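# Push cube out of channel's lipped end, lift it

## Task

Keeping both grippers out of the channel, push the cube out through the channel end that has the short ledge and raised lip. Then hold it up past that end so that its centre is higher above the channel's roof than the cube is wide.

## Robot and tools

Robot: two UFACTORY xArm6 arms, named left_arm and right_arm, each with a parallel two-finger gripper and a wrist camera. The names do not describe which side of an image an arm appears on. Each base is tilted. The bases sit at left_arm (-0.057, +0.316, +0.091) m and right_arm (-0.043, -0.160, +0.091) m in the scene frame.

Scene frame: the origin is on the tabletop midway between the arms. +x points out across the table, +z points up, and left_arm is on the +y side. Mounting plates and the metal frame behind the arms are fixed obstacles. A "too close" warning counts a plate and its half of the frame as part of that arm.

Gripper geometry: the fingers point along the gripper's +z axis and spread along its y axis. The reported end-effector point lies between the closed finger pads, about 2 cm short of the fingertips. Closing moves the tips roughly 10 mm further forward. The reported hand position can be off from the true one, more so when the arm reaches far.

Tool execute_actions takes "actions", a list holding at most one item, plus an optional "pictures" boolean. Pictures are included unless you set it false.
- An empty list ([]) moves nothing and just reports the current state.
- A motion item is {"rows": [...], "steps": n}. Here n is 1 to 15 control steps of 1/30 s each, and defaults to 15. Each row is used for one step. If there are fewer rows than steps, the last row repeats.
- A wait item is {"steps": n} with no rows, and n is at most 300. It returns once n steps have passed since the previous result.
- A refused call sends nothing to the robot.

Row layout: every row holds exactly 14 numbers, covering both arms even if only one should move. The first 7 are for left_arm and the next 7 for right_arm. Within each group of 7, the first six are absolute joint target angles in radians, in this order: waist, shoulder, elbow, forearm roll, wrist pitch, wrist roll. They use the same values as the Joint positions line, and they are targets, not offsets. The seventh is the gripper opening on a scale from -1 (closed) to +1 (fully open).

Joint ranges in radians: waist -6.283 to 6.283; shoulder -2.059 to 2.094; elbow -3.927 to 0.192; forearm roll -6.283 to 6.283; wrist pitch -1.693 to 3.142; wrist roll -6.283 to 6.283. A target more than 0.010 beyond a range end gets the call refused, if it is also further out than the joint currently is. A real end may differ from the stated one by up to 0.010. Targets past the real end are clipped to it, and the result then reports "joint sent to its limit". That line may refer to an earlier action that is still running. If the line is absent, do not conclude the joint has more room.

How motion is limited:
- Joint targets move at no more than 3.14 rad/s, take 0.16 s to reach that speed, and all joints of an arm are synchronised so they arrive together.
- On each step a target is kept within 0.623 rad of the measured angle.
- If a step's targets would move the gripper more than 70 mm from where it is measured, that arm's targets are pulled back toward the measured angles.
- Between calls, arms keep heading for the last row you sent. They stop once they have nearly halted (including when blocked) or when a step is HELD.

Result lines:
- The state line gives, for each arm, the gripper position (m), its orientation as a wxyz quaternion, and linear and angular velocities (m/s, rad/s), all in the scene frame.
- Joint positions and Joint velocities list one block per arm: the six joints, then the finger-pad gap in metres (0.084 when fully open).
- grip_measured is the actual opening, on the same -1..1 scale as the command. To hold something, command a value clearly below it; the larger the gap, the harder the squeeze. The limit is about 24 N per pad.
- "joint command not followed" means a clearance check altered or blocked some joint targets. The rest of the row was still applied.
- HELD marks steps where your row, fully or partly, was not sent.
- A TORQUE FAULT occurs when contact load reaches a joint's limit. The limits in N m are: waist 45, shoulder 45, elbow 27, forearm roll 27, wrist pitch 18, wrist roll 18, with a held object's weight included. The arm then backs that joint off, pauses for 10 s, and drops the rest of the call.
- MOTOR HOT warns from 65 °C. At 80 °C an OVER-TEMPERATURE FAULT brakes the arm until it cools. Holding loads heats the motors.

Tool zoom_image takes "camera" and "region". Camera is one of cam_head_left, cam_head_right, cam_high, cam_low, cam_left_wrist, cam_right_wrist. Region is [x0, y0, x1, y1] in image pixels, with the origin at the top left, spanning no more than 504x504. It gives a sharper view of the latest image; every image is 672x504.

Tool read_manual (section "licences") only returns licence text.

The goal must already be met and must stay met. Sending a reply without any tool call also ends the run.

Things to avoid:
- Never let either gripper enter the channel; push the cube using something outside it.
- Do not let the arms collide or press on each other.
- Do not drop the cube, knock anything off the table, slam into things or push very hard.
- Close the gripper gently; a fast close can squeeze too hard.
- Objects may occasionally get a brief external nudge, so check the cube's position before and after grasping.

Each tool is called after "Emit:" as name(argument=value, ...) on one line, values as JSON.

## Session

Emit:
execute_actions(actions=[])

Scene clock: 0.00 s of 4350.00 s.
left_arm: end_effector_position=(+0.3344, +0.6974, +0.2468) grip_measured=+1.00 end_effector_quat_wxyz=(+0.263, +0.513, +0.817, -0.028) end_effector_velocity=(+0.000, -0.000, +0.000) end_effector_angular_velocity=(+0.000, -0.001, -0.001) | right_arm: end_effector_position=(-0.1287, -0.6680, +0.2068) grip_measured=+1.00 end_effector_quat_wxyz=(+0.104, +0.919, +0.370, -0.084) end_effector_velocity=(+0.000, +0.000, +0.000) end_effector_angular_velocity=(-0.000, -0.001, -0.001)
Joint positions: left_arm=[ 1.42  -0.618 -0.872 -0.816  1.313 -0.484  0.084] | right_arm=[-2.161 -0.365 -0.691  0.851  0.778 -3.368  0.084]
Joint velocities: left_arm=[ 0.    -0.    -0.001 -0.     0.001  0.001  0.   ] | right_arm=[-0.001 -0.     0.     0.     0.001  0.001 -0.   ]

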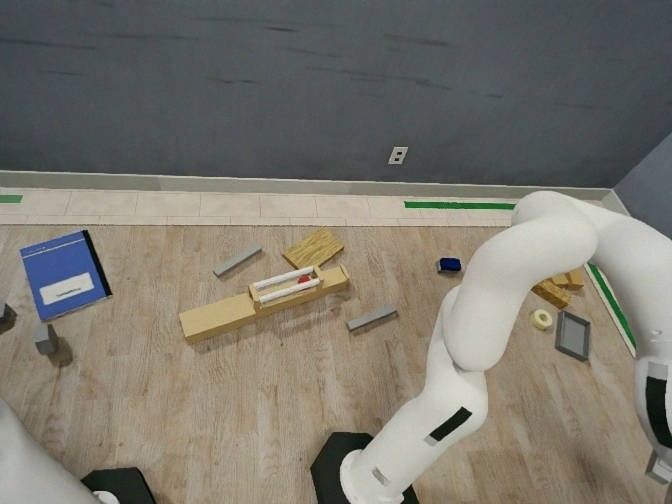

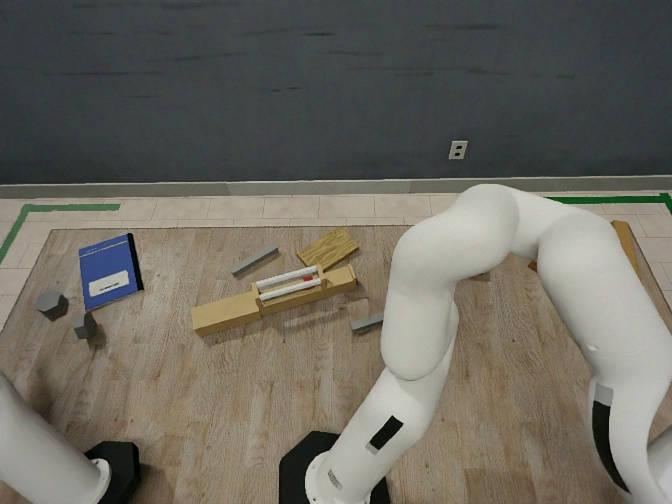

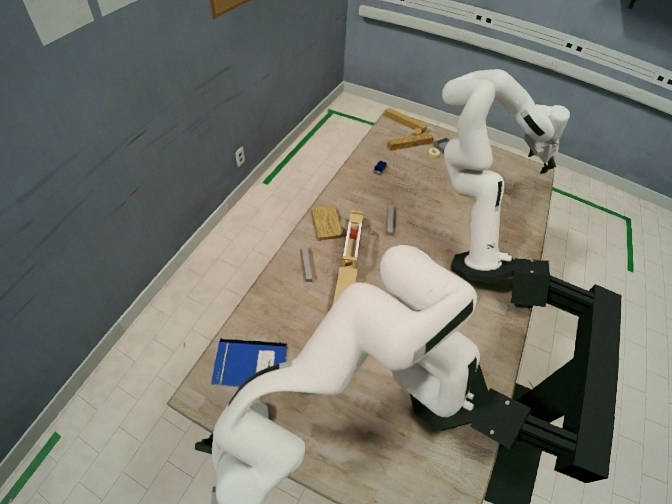

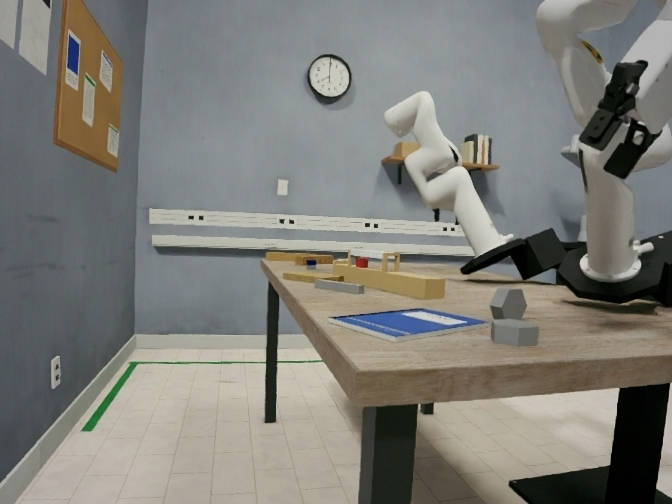

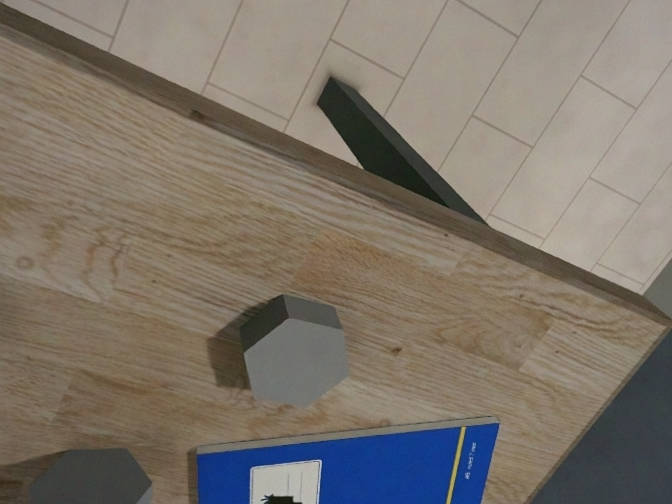

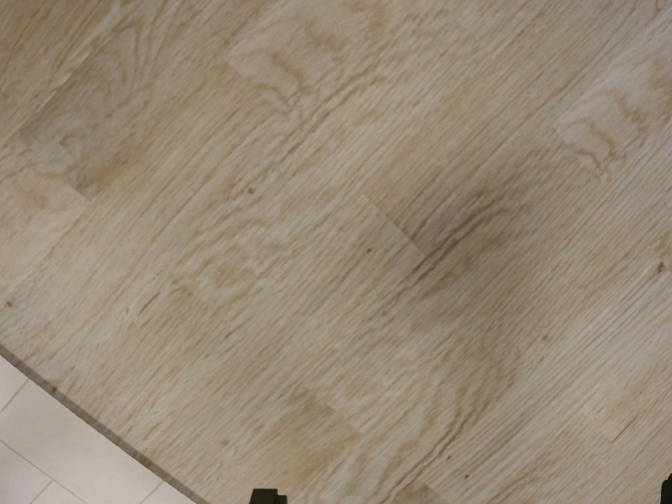

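Emit:
zoom_image(camera="cam_head_left", region=[160, 210, 420, 360])

Emit:
zoom_image(camera="cam_low", region=[250, 230, 470, 310])

Region (160, 210, 420, 360) of cam_head_left's 672x504 image, scaled by 1.938, with more detail than that image has; it fills the top 291 rows of this view, and the rest is white.

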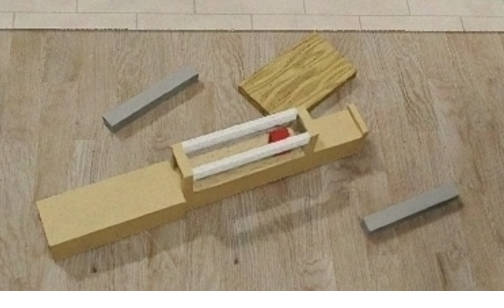

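Region (250, 230, 470, 310) of cam_low's 672x504 image, scaled by 2.291, with more detail than that image has; it fills the top 183 rows of this view, and the rest is white.

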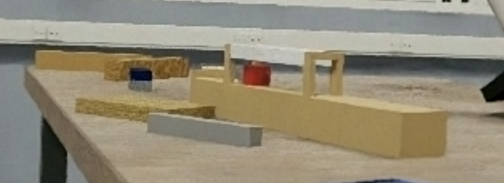

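Emit:
execute_actions(actions=[{"rows":[[-0.808,-0.078,-1.319,0.543,1.48,-1.06,1,-2.161,-0.365,-0.691,0.851,0.778,-3.368,1]]}], pictures=false)

Emit:
execute_actions(actions=[{"steps":60}])

Scene clock: 35.43 s of 4350.00 s.
left_arm: end_effector_position=(+0.3980, +0.5777, +0.1627) grip_measured=+1.00 end_effector_quat_wxyz=(+0.043, +0.698, +0.654, -0.288) end_effector_velocity=(+0.159, -0.299, -0.071) end_effector_angular_velocity=(+0.563, +0.512, -2.340) | right_arm: end_effector_position=(-0.1285, -0.6681, +0.2069) grip_measured=+1.00 end_effector_quat_wxyz=(+0.104, +0.919, +0.371, -0.084) end_effector_velocity=(-0.000, -0.000, +0.000) end_effector_angular_velocity=(-0.000, +0.001, +0.000)
Joint positions: left_arm=[ 0.726 -0.213 -1.204 -0.12   1.437 -0.913  0.084] | right_arm=[-2.161 -0.365 -0.691  0.851  0.778 -3.368  0.084]
Joint velocities: left_arm=[-1.857  0.517 -0.43   1.849  0.161 -0.555 -0.   ] | right_arm=[ 0.    -0.001  0.    -0.001 -0.001  0.001 -0.   ]
Steps of this call (steps 1 to 90: nothing new was sent; then 31.93 s passed at rest; steps 91 to 105: all 15 steps of this action). Readings (joint positions):
91: left_arm=[1.420 -0.618 -0.872 -0.816 1.313 -0.485] | right_arm=[-2.161 -0.365 -0.691 0.851 0.778 -3.368]
92: left_arm=[1.417 -0.615 -0.875 -0.812 1.314 -0.489] | right_arm=[-2.161 -0.365 -0.691 0.851 0.778 -3.368]
94: left_arm=[1.369 -0.575 -0.913 -0.760 1.328 -0.537] | right_arm=[-2.161 -0.365 -0.691 0.851 0.778 -3.368]
98: left_arm=[1.142 -0.394 -1.056 -0.536 1.381 -0.721] | right_arm=[-2.161 -0.365 -0.691 0.851 0.778 -3.368]
105: the state above

Scene clock: 37.43 s of 4350.00 s.
left_arm: end_effector_position=(+0.4221, +0.1244, +0.3510) grip_measured=+1.00 end_effector_quat_wxyz=(+0.000, +1.000, -0.001, +0.000) end_effector_velocity=(-0.001, -0.000, -0.000) end_effector_angular_velocity=(+0.001, +0.001, -0.003) | right_arm: end_effector_position=(-0.1285, -0.6681, +0.2069) grip_measured=+1.00 end_effector_quat_wxyz=(+0.104, +0.919, +0.371, -0.084) end_effector_velocity=(-0.000, -0.000, -0.000) end_effector_angular_velocity=(-0.001, -0.001, -0.002)
Joint positions: left_arm=[-0.808 -0.078 -1.319  0.543  1.48  -1.06   0.084] | right_arm=[-2.161 -0.365 -0.691  0.851  0.778 -3.368  0.084]
Joint velocities: left_arm=[-0.001  0.     0.001  0.     0.001  0.001 -0.   ] | right_arm=[ 0.     0.001  0.     0.002 -0.001  0.    -0.   ]
Steps of this call (steps 1 to 60: the robot went on to your last target). Readings (joint positions):
1: left_arm=[0.664 -0.196 -1.218 -0.058 1.443 -0.930] | right_arm=[-2.161 -0.365 -0.691 0.851 0.778 -3.368]
2: left_arm=[0.602 -0.182 -1.230 0.003 1.447 -0.946] | right_arm=[-2.161 -0.365 -0.691 0.851 0.778 -3.368]
4: left_arm=[0.481 -0.160 -1.249 0.118 1.454 -0.970] | right_arm=[-2.161 -0.365 -0.691 0.851 0.778 -3.368]
8: left_arm=[0.276 -0.134 -1.272 0.257 1.463 -0.999] | right_arm=[-2.161 -0.365 -0.691 0.851 0.778 -3.368]
60: the state above
All arms were judged still, so your last target was given up. Only a new action makes them travel on or press farther. Fingers that are still opening or closing keep moving.

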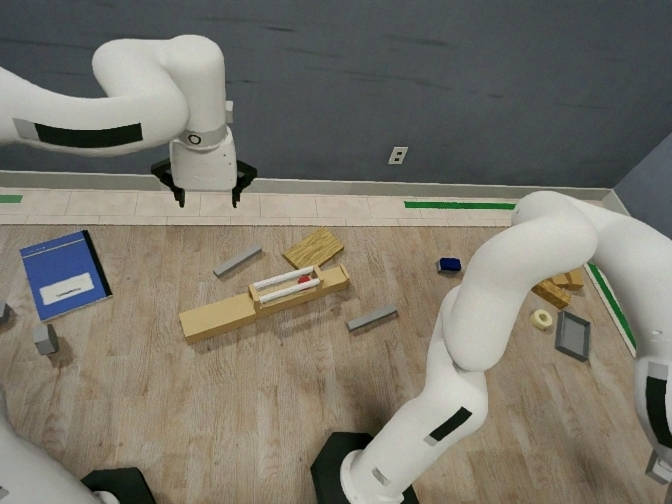

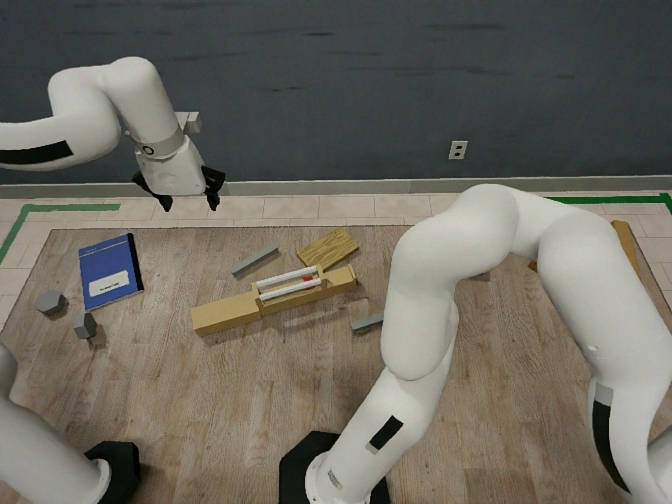

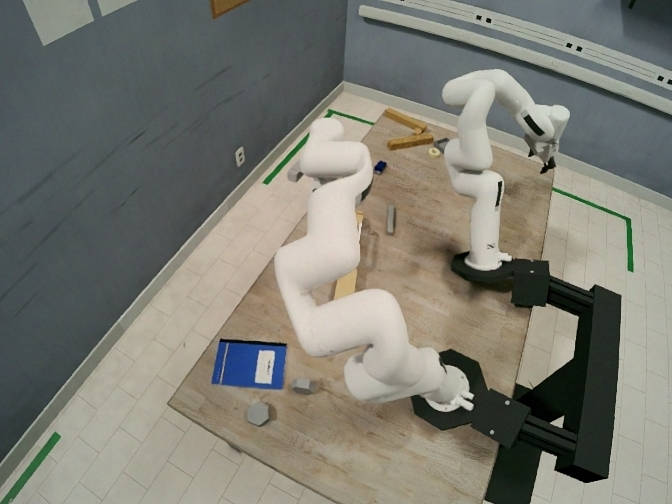

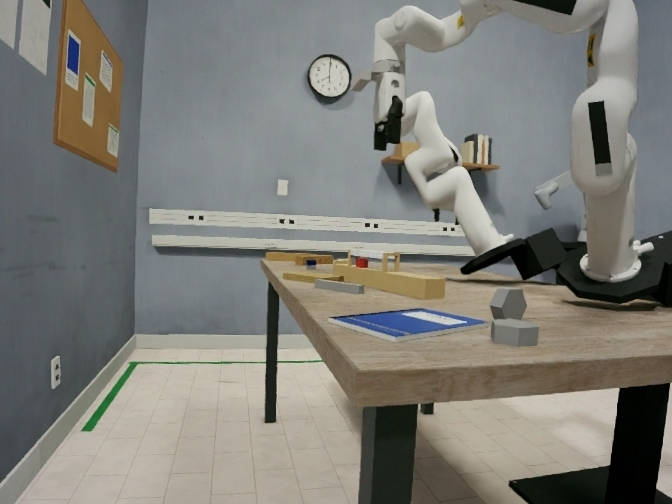

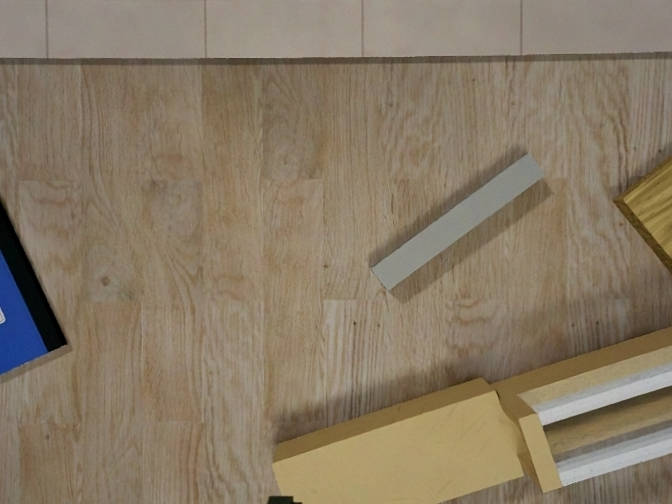

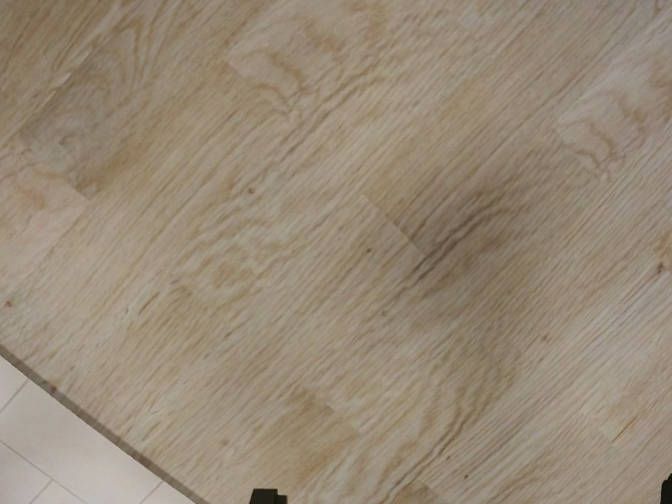

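Emit:
execute_actions(actions=[{"rows":[[-0.489,0.394,-1.393,0.653,0.986,-0.091,1,-2.161,-0.365,-0.691,0.851,0.778,-3.368,1]]}], pictures=false)

Emit:
execute_actions(actions=[{"steps":30}], pictures=false)

Emit:
execute_actions(actions=[{"rows":[[-0.38,0.56,-1.412,0.741,0.817,-0.126,1,-2.161,-0.365,-0.691,0.851,0.778,-3.368,1]]}], pictures=false)

Emit:
execute_actions(actions=[{"steps":20}])

Scene clock: 55.37 s of 4350.00 s.
left_arm: end_effector_position=(+0.4945, +0.0734, +0.1864) grip_measured=+1.00 end_effector_quat_wxyz=(-0.006, +0.950, -0.312, +0.003) end_effector_velocity=(+0.113, -0.059, -0.406) end_effector_angular_velocity=(-0.023, +0.049, -1.969) | right_arm: end_effector_position=(-0.1285, -0.6681, +0.2069) grip_measured=+1.00 end_effector_quat_wxyz=(+0.104, +0.919, +0.371, -0.084) end_effector_velocity=(+0.000, -0.000, +0.000) end_effector_angular_velocity=(-0.001, +0.001, +0.001)
Joint positions: left_arm=[-0.572  0.272 -1.373  0.624  1.114 -0.405  0.084] | right_arm=[-2.161 -0.365 -0.691  0.851  0.778 -3.368  0.084]
Joint velocities: left_arm=[ 0.526  0.772 -0.13   0.182 -0.815  1.998  0.   ] | right_arm=[ 0.    -0.001 -0.    -0.    -0.001 -0.001 -0.   ]
Steps of this call (steps 1 to 90: nothing new was sent; then 14.43 s passed at rest; steps 91 to 105: all 15 steps of this action). Readings (joint positions):
91: left_arm=[-0.808 -0.078 -1.319 0.543 1.480 -1.060] | right_arm=[-2.161 -0.365 -0.691 0.851 0.778 -3.368]
92: left_arm=[-0.806 -0.076 -1.320 0.544 1.476 -1.055] | right_arm=[-2.161 -0.365 -0.691 0.851 0.778 -3.368]
94: left_arm=[-0.783 -0.044 -1.330 0.552 1.435 -1.004] | right_arm=[-2.161 -0.365 -0.691 0.851 0.778 -3.368]
98: left_arm=[-0.698 0.086 -1.343 0.581 1.309 -0.825] | right_arm=[-2.161 -0.365 -0.691 0.851 0.778 -3.368]
105: the state above

Scene clock: 56.37 s of 4350.00 s.
left_arm: end_effector_position=(+0.5083, +0.0670, +0.1206) grip_measured=+1.00 end_effector_quat_wxyz=(+0.000, +0.890, -0.455, +0.000) end_effector_velocity=(+0.000, -0.000, -0.000) end_effector_angular_velocity=(-0.000, +0.000, +0.001) | right_arm: end_effector_position=(-0.1285, -0.6681, +0.2069) grip_measured=+1.00 end_effector_quat_wxyz=(+0.104, +0.919, +0.371, -0.084) end_effector_velocity=(-0.001, +0.000, -0.001) end_effector_angular_velocity=(+0.001, -0.000, -0.002)
Joint positions: left_arm=[-0.489  0.394 -1.393  0.653  0.986 -0.091  0.084] | right_arm=[-2.161 -0.365 -0.691  0.851  0.778 -3.368  0.084]
Joint velocities: left_arm=[ 0.     0.001 -0.     0.    -0.    -0.001 -0.   ] | right_arm=[-0.001  0.002  0.     0.    -0.    -0.    -0.   ]
Steps of this call (steps 1 to 30: the robot went on to your last target). Readings (joint positions):
1: left_arm=[-0.554 0.298 -1.378 0.631 1.087 -0.338] | right_arm=[-2.161 -0.365 -0.691 0.851 0.778 -3.368]
2: left_arm=[-0.537 0.324 -1.382 0.637 1.060 -0.272] | right_arm=[-2.161 -0.365 -0.691 0.851 0.778 -3.368]
4: left_arm=[-0.506 0.370 -1.388 0.647 1.014 -0.160] | right_arm=[-2.161 -0.365 -0.691 0.851 0.778 -3.368]
8: left_arm=[-0.489 0.395 -1.390 0.653 0.989 -0.096] | right_arm=[-2.161 -0.365 -0.691 0.851 0.778 -3.368]
30: the state above
All arms were judged still, so your last target was given up. Only a new action makes them travel on or press farther. Fingers that are still opening or closing keep moving.

Scene clock: 56.87 s of 4350.00 s.
left_arm: end_effector_position=(+0.5170, +0.0689, +0.0288) grip_measured=+1.00 end_effector_quat_wxyz=(+0.001, +0.891, -0.454, +0.004) end_effector_velocity=(-0.002, +0.001, -0.001) end_effector_angular_velocity=(+0.002, +0.002, -0.003) | right_arm: end_effector_position=(-0.1285, -0.6681, +0.2069) grip_measured=+1.00 end_effector_quat_wxyz=(+0.104, +0.919, +0.371, -0.084) end_effector_velocity=(-0.000, +0.000, +0.000) end_effector_angular_velocity=(-0.000, +0.000, +0.000)
Joint positions: left_arm=[-0.381  0.556 -1.415  0.741  0.817 -0.126  0.084] | right_arm=[-2.161 -0.365 -0.691  0.851  0.778 -3.368  0.084]
Joint velocities: left_arm=[ 0.    -0.002  0.007  0.001 -0.001  0.    -0.   ] | right_arm=[-0.001 -0.001  0.    -0.     0.    -0.    -0.   ]
Steps of this call (steps 1 to 15: all 15 steps of this action). Readings (joint positions):
1: left_arm=[-0.489 0.394 -1.393 0.653 0.986 -0.091] | right_arm=[-2.161 -0.365 -0.691 0.851 0.778 -3.368]
2: left_arm=[-0.487 0.397 -1.394 0.655 0.981 -0.092] | right_arm=[-2.161 -0.365 -0.691 0.851 0.778 -3.368]
4: left_arm=[-0.461 0.436 -1.406 0.680 0.931 -0.102] | right_arm=[-2.161 -0.365 -0.691 0.851 0.778 -3.368]
8: left_arm=[-0.385 0.554 -1.403 0.733 0.835 -0.123] | right_arm=[-2.161 -0.365 -0.691 0.851 0.778 -3.368]
15: the state above

Scene clock: 57.53 s of 4350.00 s.
left_arm: end_effector_position=(+0.5143, +0.0695, +0.0258) grip_measured=+1.00 end_effector_quat_wxyz=(+0.000, +0.890, -0.456, +0.001) end_effector_velocity=(+0.001, -0.000, +0.000) end_effector_angular_velocity=(-0.001, -0.001, +0.001) | right_arm: end_effector_position=(-0.1285, -0.6681, +0.2069) grip_measured=+1.00 end_effector_quat_wxyz=(+0.104, +0.919, +0.371, -0.084) end_effector_velocity=(-0.000, +0.000, +0.000) end_effector_angular_velocity=(+0.001, +0.002, +0.002)
Joint positions: left_arm=[-0.38   0.56  -1.412  0.741  0.817 -0.126  0.084] | right_arm=[-2.161 -0.365 -0.691  0.851  0.778 -3.368  0.084]
Joint velocities: left_arm=[ 0.     0.    -0.002  0.    -0.001 -0.    -0.   ] | right_arm=[ 0.    -0.    -0.    -0.003 -0.001 -0.     0.   ]
Steps of this call (steps 1 to 15: the robot went on to your last target; steps 16 to 20: nothing new was sent). Readings (joint positions):
1: left_arm=[-0.381 0.557 -1.415 0.741 0.817 -0.126] | right_arm=[-2.161 -0.365 -0.691 0.851 0.778 -3.368]
2: left_arm=[-0.381 0.557 -1.414 0.741 0.817 -0.126] | right_arm=[-2.161 -0.365 -0.691 0.851 0.778 -3.368]
4: left_arm=[-0.381 0.559 -1.412 0.741 0.817 -0.126] | right_arm=[-2.161 -0.365 -0.691 0.851 0.778 -3.368]
8: left_arm=[-0.380 0.560 -1.412 0.741 0.817 -0.126] | right_arm=[-2.161 -0.365 -0.691 0.851 0.778 -3.368]
20: the state above
All arms were judged still, so your last target was given up. Only a new action makes them travel on or press farther. Fingers that are still opening or closing keep moving.

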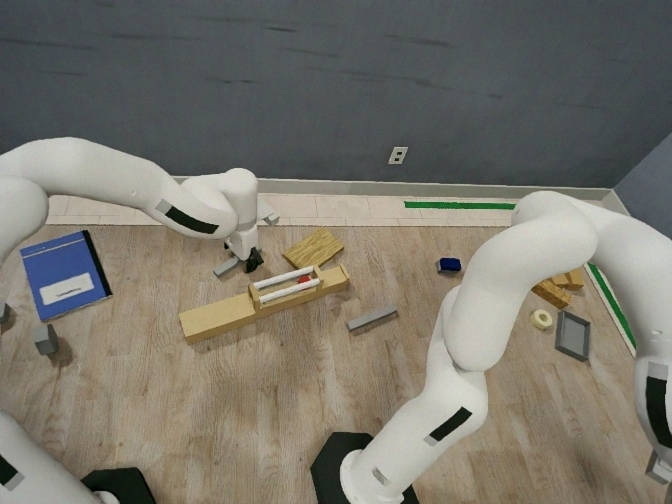

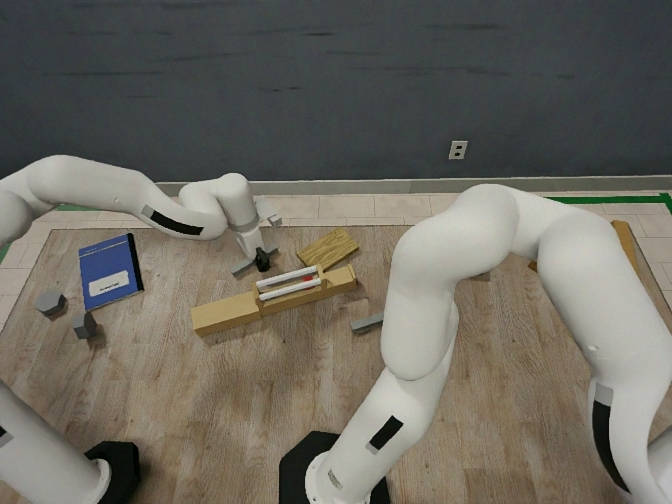

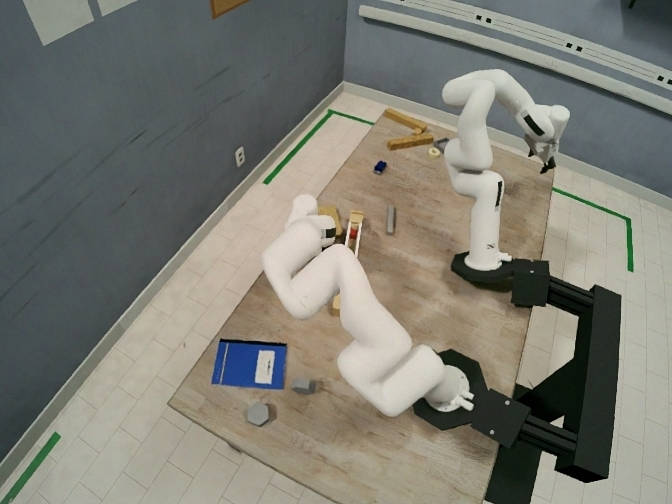

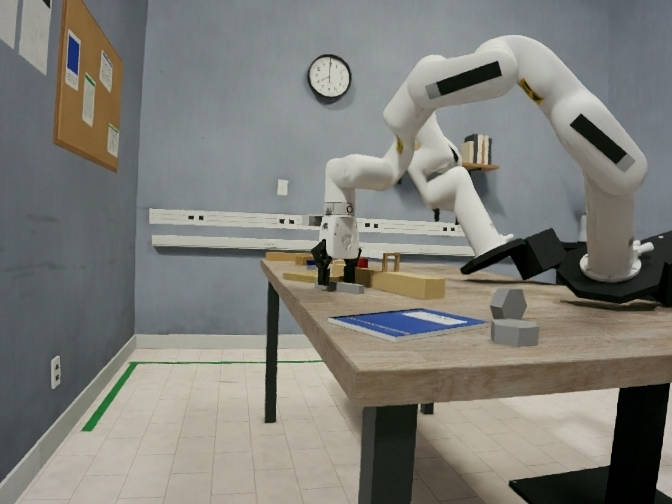

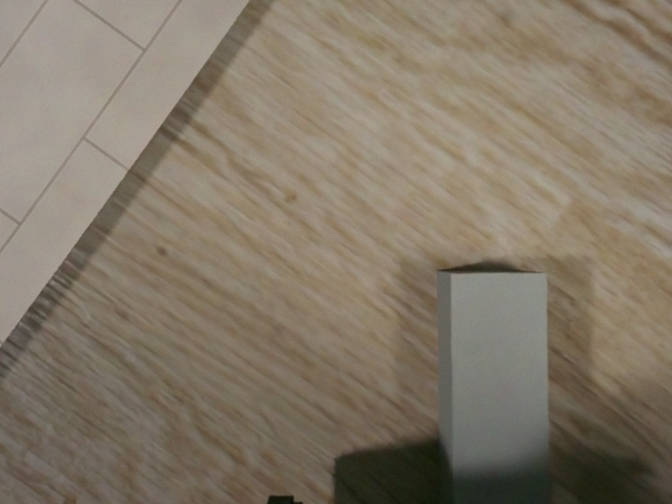

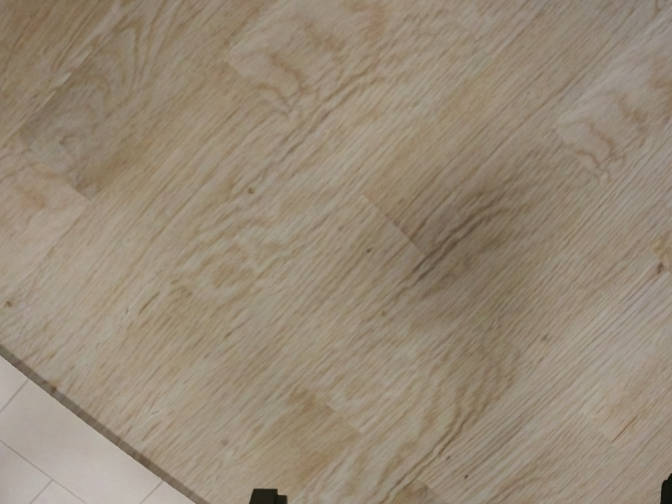

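Emit:
execute_actions(actions=[{"rows":[[-0.38,0.56,-1.412,0.741,0.817,-0.126,-1,-2.161,-0.365,-0.691,0.851,0.778,-3.368,1]]}], pictures=false)

Emit:
execute_actions(actions=[{"steps":20}], pictures=false)

Emit:
execute_actions(actions=[{"rows":[[-0.52,0.34,-1.39,0.63,1.04,-0.091,-1,-2.161,-0.365,-0.691,0.851,0.778,-3.368,1]]}], pictures=false)

Emit:
execute_actions(actions=[{"rows":[[-0.576,-0.017,-0.726,0.767,0.835,-0.041,-1,-2.161,-0.365,-0.691,0.851,0.778,-3.368,1]]}], pictures=false)

Emit:
execute_actions(actions=[{"steps":30}])

Scene clock: 68.10 s of 4350.00 s.
left_arm: end_effector_position=(+0.5142, +0.0695, +0.0257) grip_measured=-0.56 end_effector_quat_wxyz=(+0.000, +0.890, -0.456, +0.001) end_effector_velocity=(-0.000, -0.000, -0.000) end_effector_angular_velocity=(-0.000, +0.000, +0.000) | right_arm: end_effector_position=(-0.1285, -0.6681, +0.2069) grip_measured=+1.00 end_effector_quat_wxyz=(+0.104, +0.919, +0.371, -0.084) end_effector_velocity=(+0.000, -0.001, +0.001) end_effector_angular_velocity=(-0.003, -0.000, -0.000)
Joint positions: left_arm=[-0.38   0.56  -1.412  0.741  0.817 -0.126  0.02 ] | right_arm=[-2.161 -0.365 -0.691  0.851  0.778 -3.368  0.084]
Joint velocities: left_arm=[ 0.     0.     0.    -0.    -0.001 -0.     0.   ] | right_arm=[ 0.    -0.002 -0.     0.003 -0.001  0.    -0.   ]
Steps of this call (steps 1 to 90: nothing new was sent; then 7.07 s passed at rest; steps 91 to 105: all 15 steps of this action). Readings (joint positions):
91: left_arm=[-0.380 0.560 -1.412 0.741 0.817 -0.126] | right_arm=[-2.161 -0.365 -0.691 0.851 0.778 -3.368]
92: left_arm=[-0.380 0.560 -1.412 0.741 0.817 -0.126] | right_arm=[-2.161 -0.365 -0.691 0.851 0.778 -3.368]
94: left_arm=[-0.380 0.560 -1.412 0.741 0.817 -0.126] | right_arm=[-2.161 -0.365 -0.691 0.851 0.778 -3.368]
98: left_arm=[-0.380 0.560 -1.412 0.741 0.817 -0.126] | right_arm=[-2.161 -0.365 -0.691 0.851 0.778 -3.368]
105: the state above

Scene clock: 68.77 s of 4350.00 s.
left_arm: end_effector_position=(+0.5142, +0.0695, +0.0257) grip_measured=-0.56 end_effector_quat_wxyz=(+0.000, +0.890, -0.456, +0.001) end_effector_velocity=(-0.000, +0.000, -0.000) end_effector_angular_velocity=(-0.000, +0.000, +0.000) | right_arm: end_effector_position=(-0.1285, -0.6681, +0.2069) grip_measured=+1.00 end_effector_quat_wxyz=(+0.104, +0.919, +0.371, -0.084) end_effector_velocity=(-0.000, +0.000, -0.000) end_effector_angular_velocity=(+0.001, -0.001, -0.000)
Joint positions: left_arm=[-0.38   0.56  -1.412  0.741  0.817 -0.126  0.02 ] | right_arm=[-2.161 -0.365 -0.691  0.851  0.778 -3.368  0.084]
Joint velocities: left_arm=[ 0.    -0.     0.001  0.    -0.001 -0.001  0.   ] | right_arm=[-0.001  0.001 -0.    -0.001  0.001  0.    -0.   ]
Steps of this call (steps 1 to 15: the robot went on to your last target; steps 16 to 20: nothing new was sent). Readings (joint positions):
1: left_arm=[-0.380 0.560 -1.412 0.741 0.817 -0.126] | right_arm=[-2.161 -0.365 -0.691 0.851 0.778 -3.368]
2: left_arm=[-0.380 0.560 -1.412 0.741 0.817 -0.126] | right_arm=[-2.161 -0.365 -0.691 0.851 0.778 -3.368]
4: left_arm=[-0.380 0.560 -1.412 0.741 0.817 -0.126] | right_arm=[-2.161 -0.365 -0.691 0.851 0.778 -3.368]
8: left_arm=[-0.380 0.560 -1.412 0.741 0.817 -0.126] | right_arm=[-2.161 -0.365 -0.691 0.851 0.778 -3.368]
20: the state above
All arms were judged still, so your last target was given up. Only a new action makes them travel on or press farther. Fingers that are still opening or closing keep moving.

Scene clock: 69.27 s of 4350.00 s.
left_arm: end_effector_position=(+0.5042, +0.0702, +0.1485) grip_measured=-0.56 end_effector_quat_wxyz=(+0.001, +0.893, -0.451, -0.001) end_effector_velocity=(-0.038, +0.006, -0.051) end_effector_angular_velocity=(+0.079, +0.091, -0.043) | right_arm: end_effector_position=(-0.1285, -0.6681, +0.2069) grip_measured=+1.00 end_effector_quat_wxyz=(+0.104, +0.919, +0.371, -0.084) end_effector_velocity=(-0.000, +0.000, -0.000) end_effector_angular_velocity=(+0.001, +0.000, -0.002)
Joint positions: left_arm=[-0.519  0.342 -1.387  0.63   1.04  -0.091  0.02 ] | right_arm=[-2.161 -0.365 -0.691  0.851  0.778 -3.368  0.084]
Joint velocities: left_arm=[ 0.013  0.056  0.053 -0.004  0.019  0.001 -0.   ] | right_arm=[-0.     0.001 -0.    -0.001 -0.     0.002  0.   ]
Steps of this call (steps 1 to 15: all 15 steps of this action). Readings (joint positions):
1: left_arm=[-0.380 0.560 -1.412 0.741 0.817 -0.126] | right_arm=[-2.161 -0.365 -0.691 0.851 0.778 -3.368]
2: left_arm=[-0.382 0.557 -1.411 0.739 0.822 -0.125] | right_arm=[-2.161 -0.365 -0.691 0.851 0.778 -3.368]
4: left_arm=[-0.407 0.519 -1.399 0.715 0.873 -0.118] | right_arm=[-2.161 -0.365 -0.691 0.851 0.778 -3.368]
8: left_arm=[-0.488 0.390 -1.400 0.657 0.986 -0.099] | right_arm=[-2.161 -0.365 -0.691 0.851 0.778 -3.368]
15: the state above

Scene clock: 69.77 s of 4350.00 s.
left_arm: end_effector_position=(+0.3486, +0.1228, +0.1207) grip_measured=-0.56 end_effector_quat_wxyz=(-0.001, +0.808, -0.589, -0.002) end_effector_velocity=(-0.189, +0.071, -0.053) end_effector_angular_velocity=(+0.035, +0.066, -0.335) | right_arm: end_effector_position=(-0.1285, -0.6681, +0.2069) grip_measured=+1.00 end_effector_quat_wxyz=(+0.104, +0.919, +0.371, -0.084) end_effector_velocity=(+0.000, -0.000, +0.000) end_effector_angular_velocity=(+0.001, +0.002, +0.003)
Joint positions: left_arm=[-0.574 -0.004 -0.747  0.762  0.844 -0.043  0.02 ] | right_arm=[-2.161 -0.365 -0.691  0.851  0.778 -3.368  0.084]
Joint velocities: left_arm=[-0.052 -0.307  0.636  0.116 -0.163  0.043 -0.   ] | right_arm=[ 0.    -0.001 -0.    -0.002 -0.    -0.001  0.   ]
Steps of this call (steps 1 to 15: all 15 steps of this action). Readings (joint positions):
1: left_arm=[-0.519 0.343 -1.386 0.630 1.040 -0.091] | right_arm=[-2.161 -0.365 -0.691 0.851 0.778 -3.368]
2: left_arm=[-0.519 0.342 -1.383 0.631 1.039 -0.091] | right_arm=[-2.161 -0.365 -0.691 0.851 0.778 -3.368]
4: left_arm=[-0.523 0.313 -1.336 0.643 1.021 -0.087] | right_arm=[-2.161 -0.365 -0.691 0.851 0.778 -3.368]
8: left_arm=[-0.545 0.179 -1.093 0.693 0.947 -0.068] | right_arm=[-2.161 -0.365 -0.691 0.851 0.778 -3.368]
15: the state above

Scene clock: 70.77 s of 4350.00 s.
left_arm: end_effector_position=(+0.3436, +0.1243, +0.1202) grip_measured=-0.56 end_effector_quat_wxyz=(-0.000, +0.805, -0.594, +0.000) end_effector_velocity=(-0.001, +0.000, -0.000) end_effector_angular_velocity=(+0.001, +0.001, -0.001) | right_arm: end_effector_position=(-0.1285, -0.6681, +0.2069) grip_measured=+1.00 end_effector_quat_wxyz=(+0.104, +0.919, +0.371, -0.084) end_effector_velocity=(+0.000, +0.000, -0.000) end_effector_angular_velocity=(+0.001, -0.001, -0.000)
Joint positions: left_arm=[-0.576 -0.017 -0.726  0.767  0.835 -0.041  0.02 ] | right_arm=[-2.161 -0.365 -0.691  0.851  0.778 -3.368  0.084]
Joint velocities: left_arm=[-0.     0.     0.002  0.    -0.     0.     0.   ] | right_arm=[ 0.001  0.001  0.     0.     0.     0.001 -0.   ]
Steps of this call (steps 1 to 30: the robot went on to your last target). Readings (joint positions):
1: left_arm=[-0.575 -0.011 -0.733 0.764 0.840 -0.042] | right_arm=[-2.161 -0.365 -0.691 0.851 0.778 -3.368]
2: left_arm=[-0.576 -0.014 -0.729 0.766 0.838 -0.042] | right_arm=[-2.161 -0.365 -0.691 0.851 0.778 -3.368]
4: left_arm=[-0.576 -0.016 -0.729 0.767 0.836 -0.041] | right_arm=[-2.161 -0.365 -0.691 0.851 0.778 -3.368]
8: left_arm=[-0.576 -0.016 -0.729 0.767 0.835 -0.041] | right_arm=[-2.161 -0.365 -0.691 0.851 0.778 -3.368]
30: the state above
All arms were judged still, so your last target was given up. Only a new action makes them travel on or press farther. Fingers that are still opening or closing keep moving.

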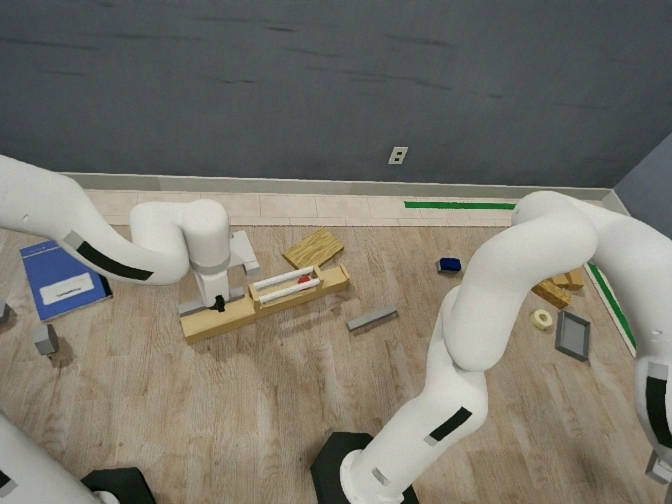

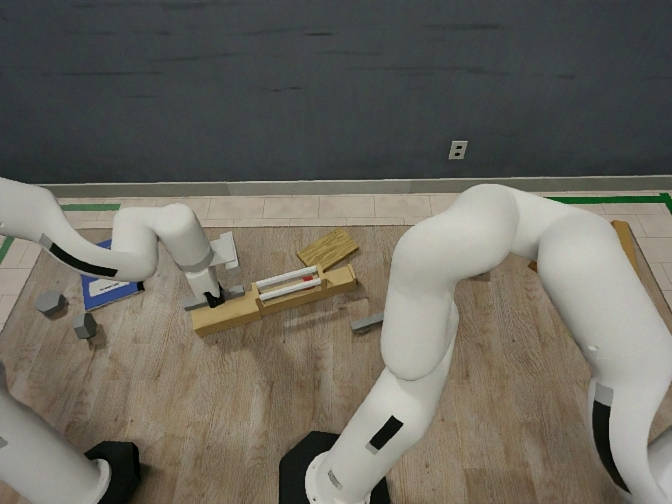

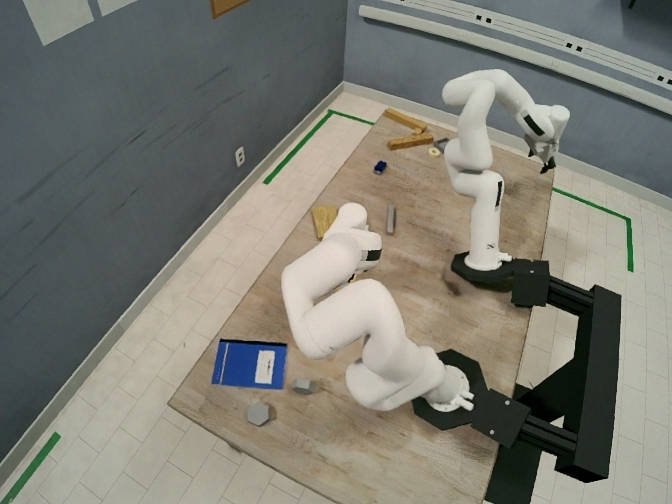

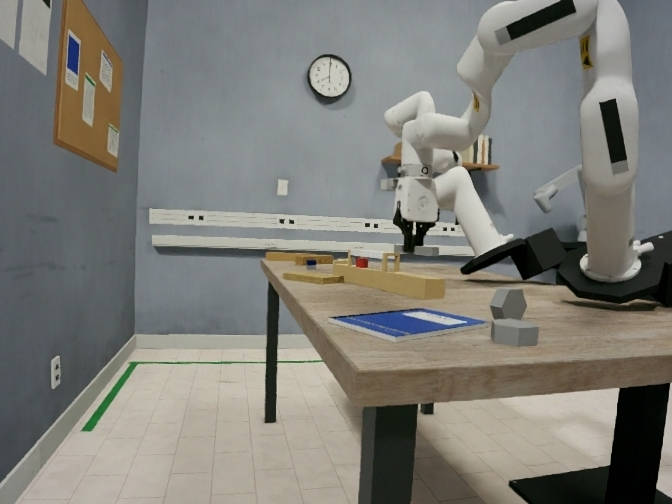

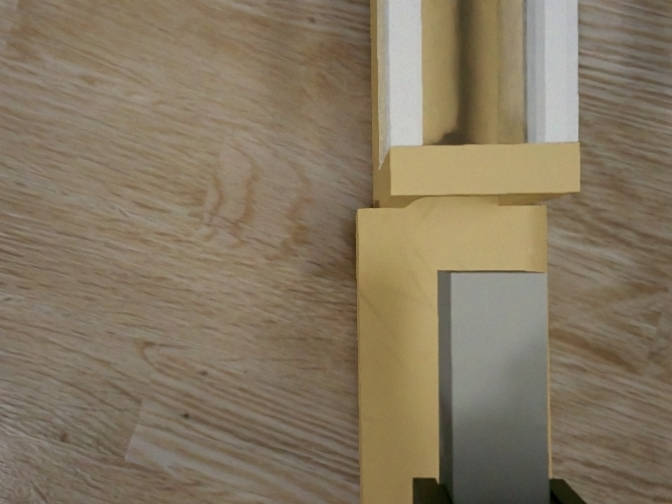

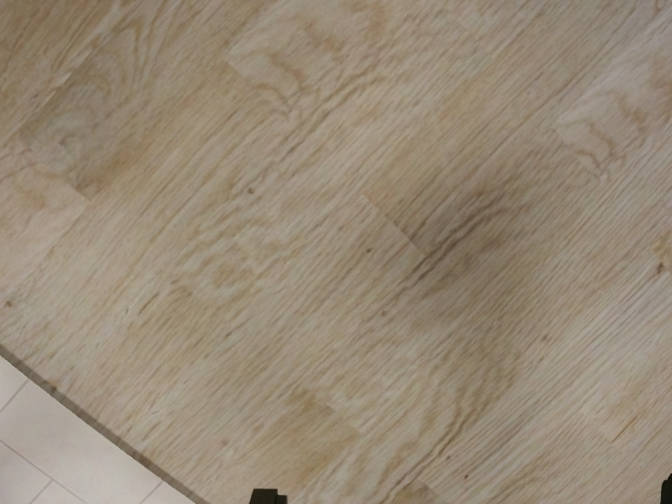

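Emit:
execute_actions(actions=[{"rows":[[-0.506,0.083,-0.711,0.875,0.724,-0.118,-1,-2.161,-0.365,-0.691,0.851,0.778,-3.368,1]]}], pictures=false)

Emit:
execute_actions(actions=[{"steps":20}])

Emit:
zoom_image(camera="cam_low", region=[300, 220, 470, 310])

Scene clock: 79.33 s of 4350.00 s.
left_arm: end_effector_position=(+0.3389, +0.1234, +0.0759) grip_measured=-0.56 end_effector_quat_wxyz=(+0.000, +0.805, -0.593, +0.001) end_effector_velocity=(-0.008, +0.003, -0.006) end_effector_angular_velocity=(+0.012, +0.014, -0.009) | right_arm: end_effector_position=(-0.1285, -0.6681, +0.2069) grip_measured=+1.00 end_effector_quat_wxyz=(+0.104, +0.919, +0.371, -0.084) end_effector_velocity=(+0.000, -0.000, +0.000) end_effector_angular_velocity=(-0.000, +0.000, +0.000)
Joint positions: left_arm=[-0.506  0.082 -0.712  0.875  0.724 -0.118  0.02 ] | right_arm=[-2.161 -0.365 -0.691  0.851  0.778 -3.368  0.084]
Joint velocities: left_arm=[ 0.001  0.007  0.013  0.001  0.001 -0.001  0.   ] | right_arm=[-0.    -0.001  0.    -0.001  0.     0.001 -0.   ]
Steps of this call (steps 1 to 90: nothing new was sent; then 5.07 s passed at rest; steps 91 to 105: all 15 steps of this action). Readings (joint positions):
91: left_arm=[-0.576 -0.017 -0.726 0.767 0.835 -0.041] | right_arm=[-2.161 -0.365 -0.691 0.851 0.778 -3.368]
92: left_arm=[-0.574 -0.014 -0.726 0.771 0.830 -0.044] | right_arm=[-2.161 -0.365 -0.691 0.851 0.778 -3.368]
94: left_arm=[-0.546 0.023 -0.725 0.816 0.782 -0.077] | right_arm=[-2.161 -0.365 -0.691 0.851 0.778 -3.368]
98: left_arm=[-0.506 0.086 -0.705 0.872 0.729 -0.115] | right_arm=[-2.161 -0.365 -0.691 0.851 0.778 -3.368]
105: the state above

Scene clock: 80.00 s of 4350.00 s.
left_arm: end_effector_position=(+0.3382, +0.1237, +0.0752) grip_measured=-0.56 end_effector_quat_wxyz=(+0.000, +0.805, -0.593, -0.000) end_effector_velocity=(-0.000, -0.000, -0.000) end_effector_angular_velocity=(-0.001, +0.000, +0.000) | right_arm: end_effector_position=(-0.1285, -0.6681, +0.2069) grip_measured=+1.00 end_effector_quat_wxyz=(+0.104, +0.919, +0.371, -0.084) end_effector_velocity=(-0.000, +0.000, +0.000) end_effector_angular_velocity=(+0.001, +0.002, +0.001)
Joint positions: left_arm=[-0.506  0.083 -0.711  0.875  0.724 -0.118  0.02 ] | right_arm=[-2.161 -0.365 -0.691  0.851  0.778 -3.368  0.084]
Joint velocities: left_arm=[-0.    -0.     0.001  0.    -0.002 -0.001  0.   ] | right_arm=[-0.001 -0.001 -0.    -0.002  0.    -0.    -0.   ]
Steps of this call (steps 1 to 15: the robot went on to your last target; steps 16 to 20: nothing new was sent). Readings (joint positions):
1: left_arm=[-0.506 0.082 -0.712 0.875 0.724 -0.118] | right_arm=[-2.161 -0.365 -0.691 0.851 0.778 -3.368]
2: left_arm=[-0.506 0.082 -0.711 0.875 0.724 -0.118] | right_arm=[-2.161 -0.365 -0.691 0.851 0.778 -3.368]
4: left_arm=[-0.506 0.083 -0.711 0.875 0.724 -0.118] | right_arm=[-2.161 -0.365 -0.691 0.851 0.778 -3.368]
8: left_arm=[-0.506 0.083 -0.711 0.875 0.724 -0.118] | right_arm=[-2.161 -0.365 -0.691 0.851 0.778 -3.368]
20: the state above
All arms were judged still, so your last target was given up. Only a new action makes them travel on or press farther. Fingers that are still opening or closing keep moving.

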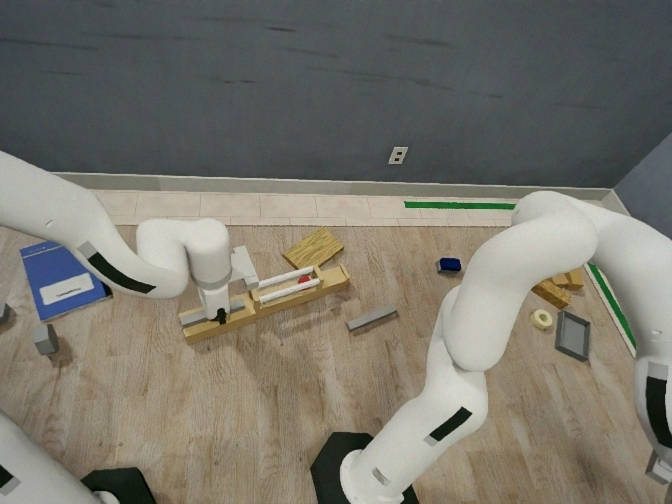

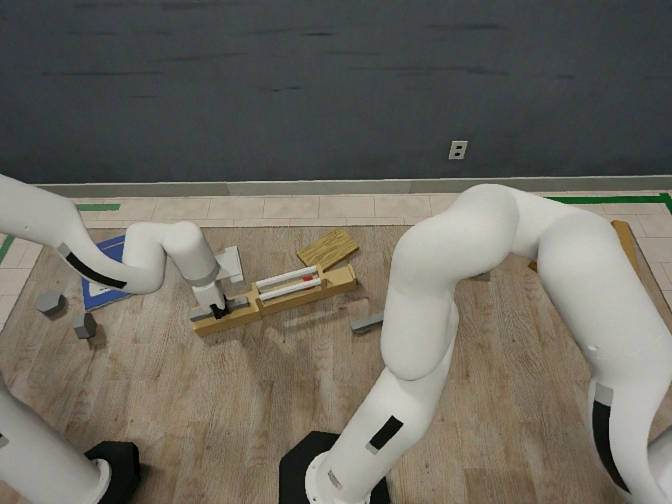

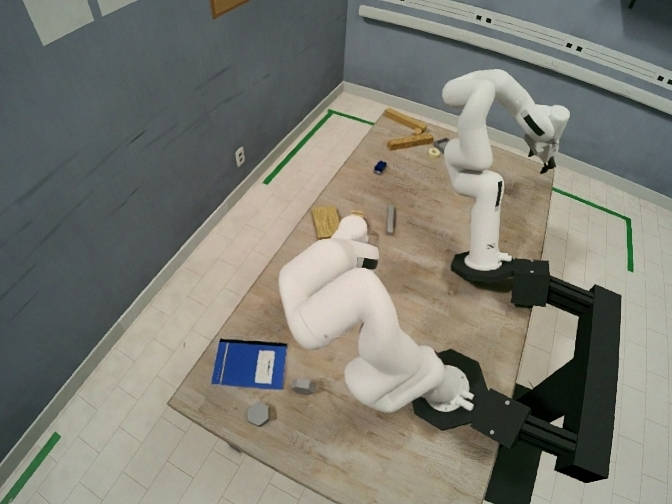

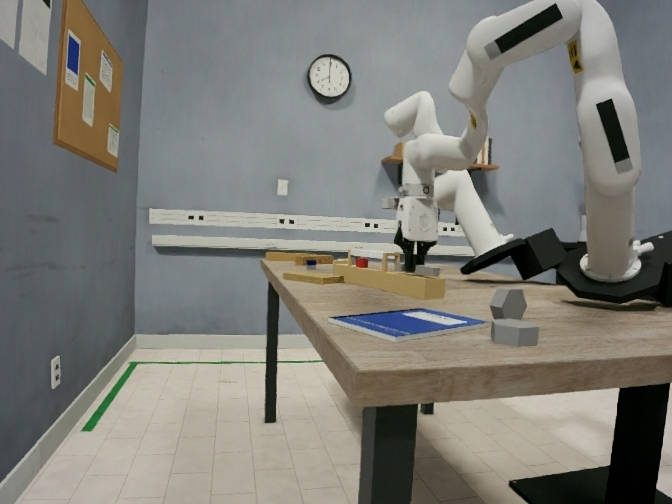

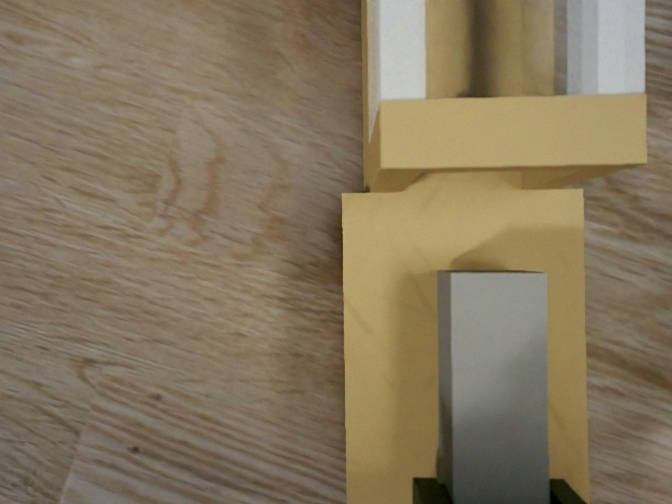

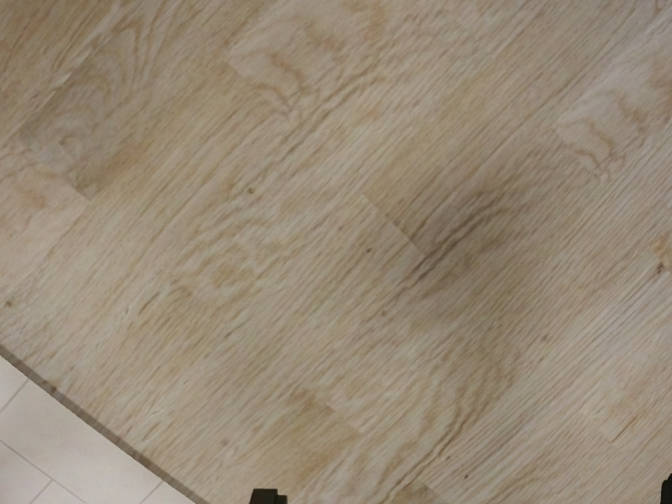

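Region (300, 220, 470, 310) of cam_low's 672x504 image, scaled by 2.965, with more detail than that image has; it fills the top 267 rows of this view, and the rest is white.

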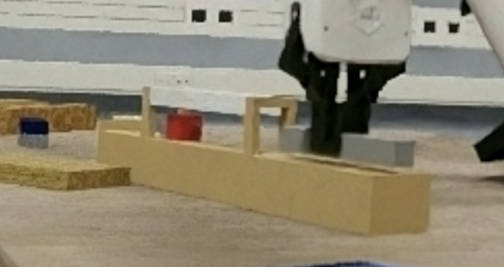

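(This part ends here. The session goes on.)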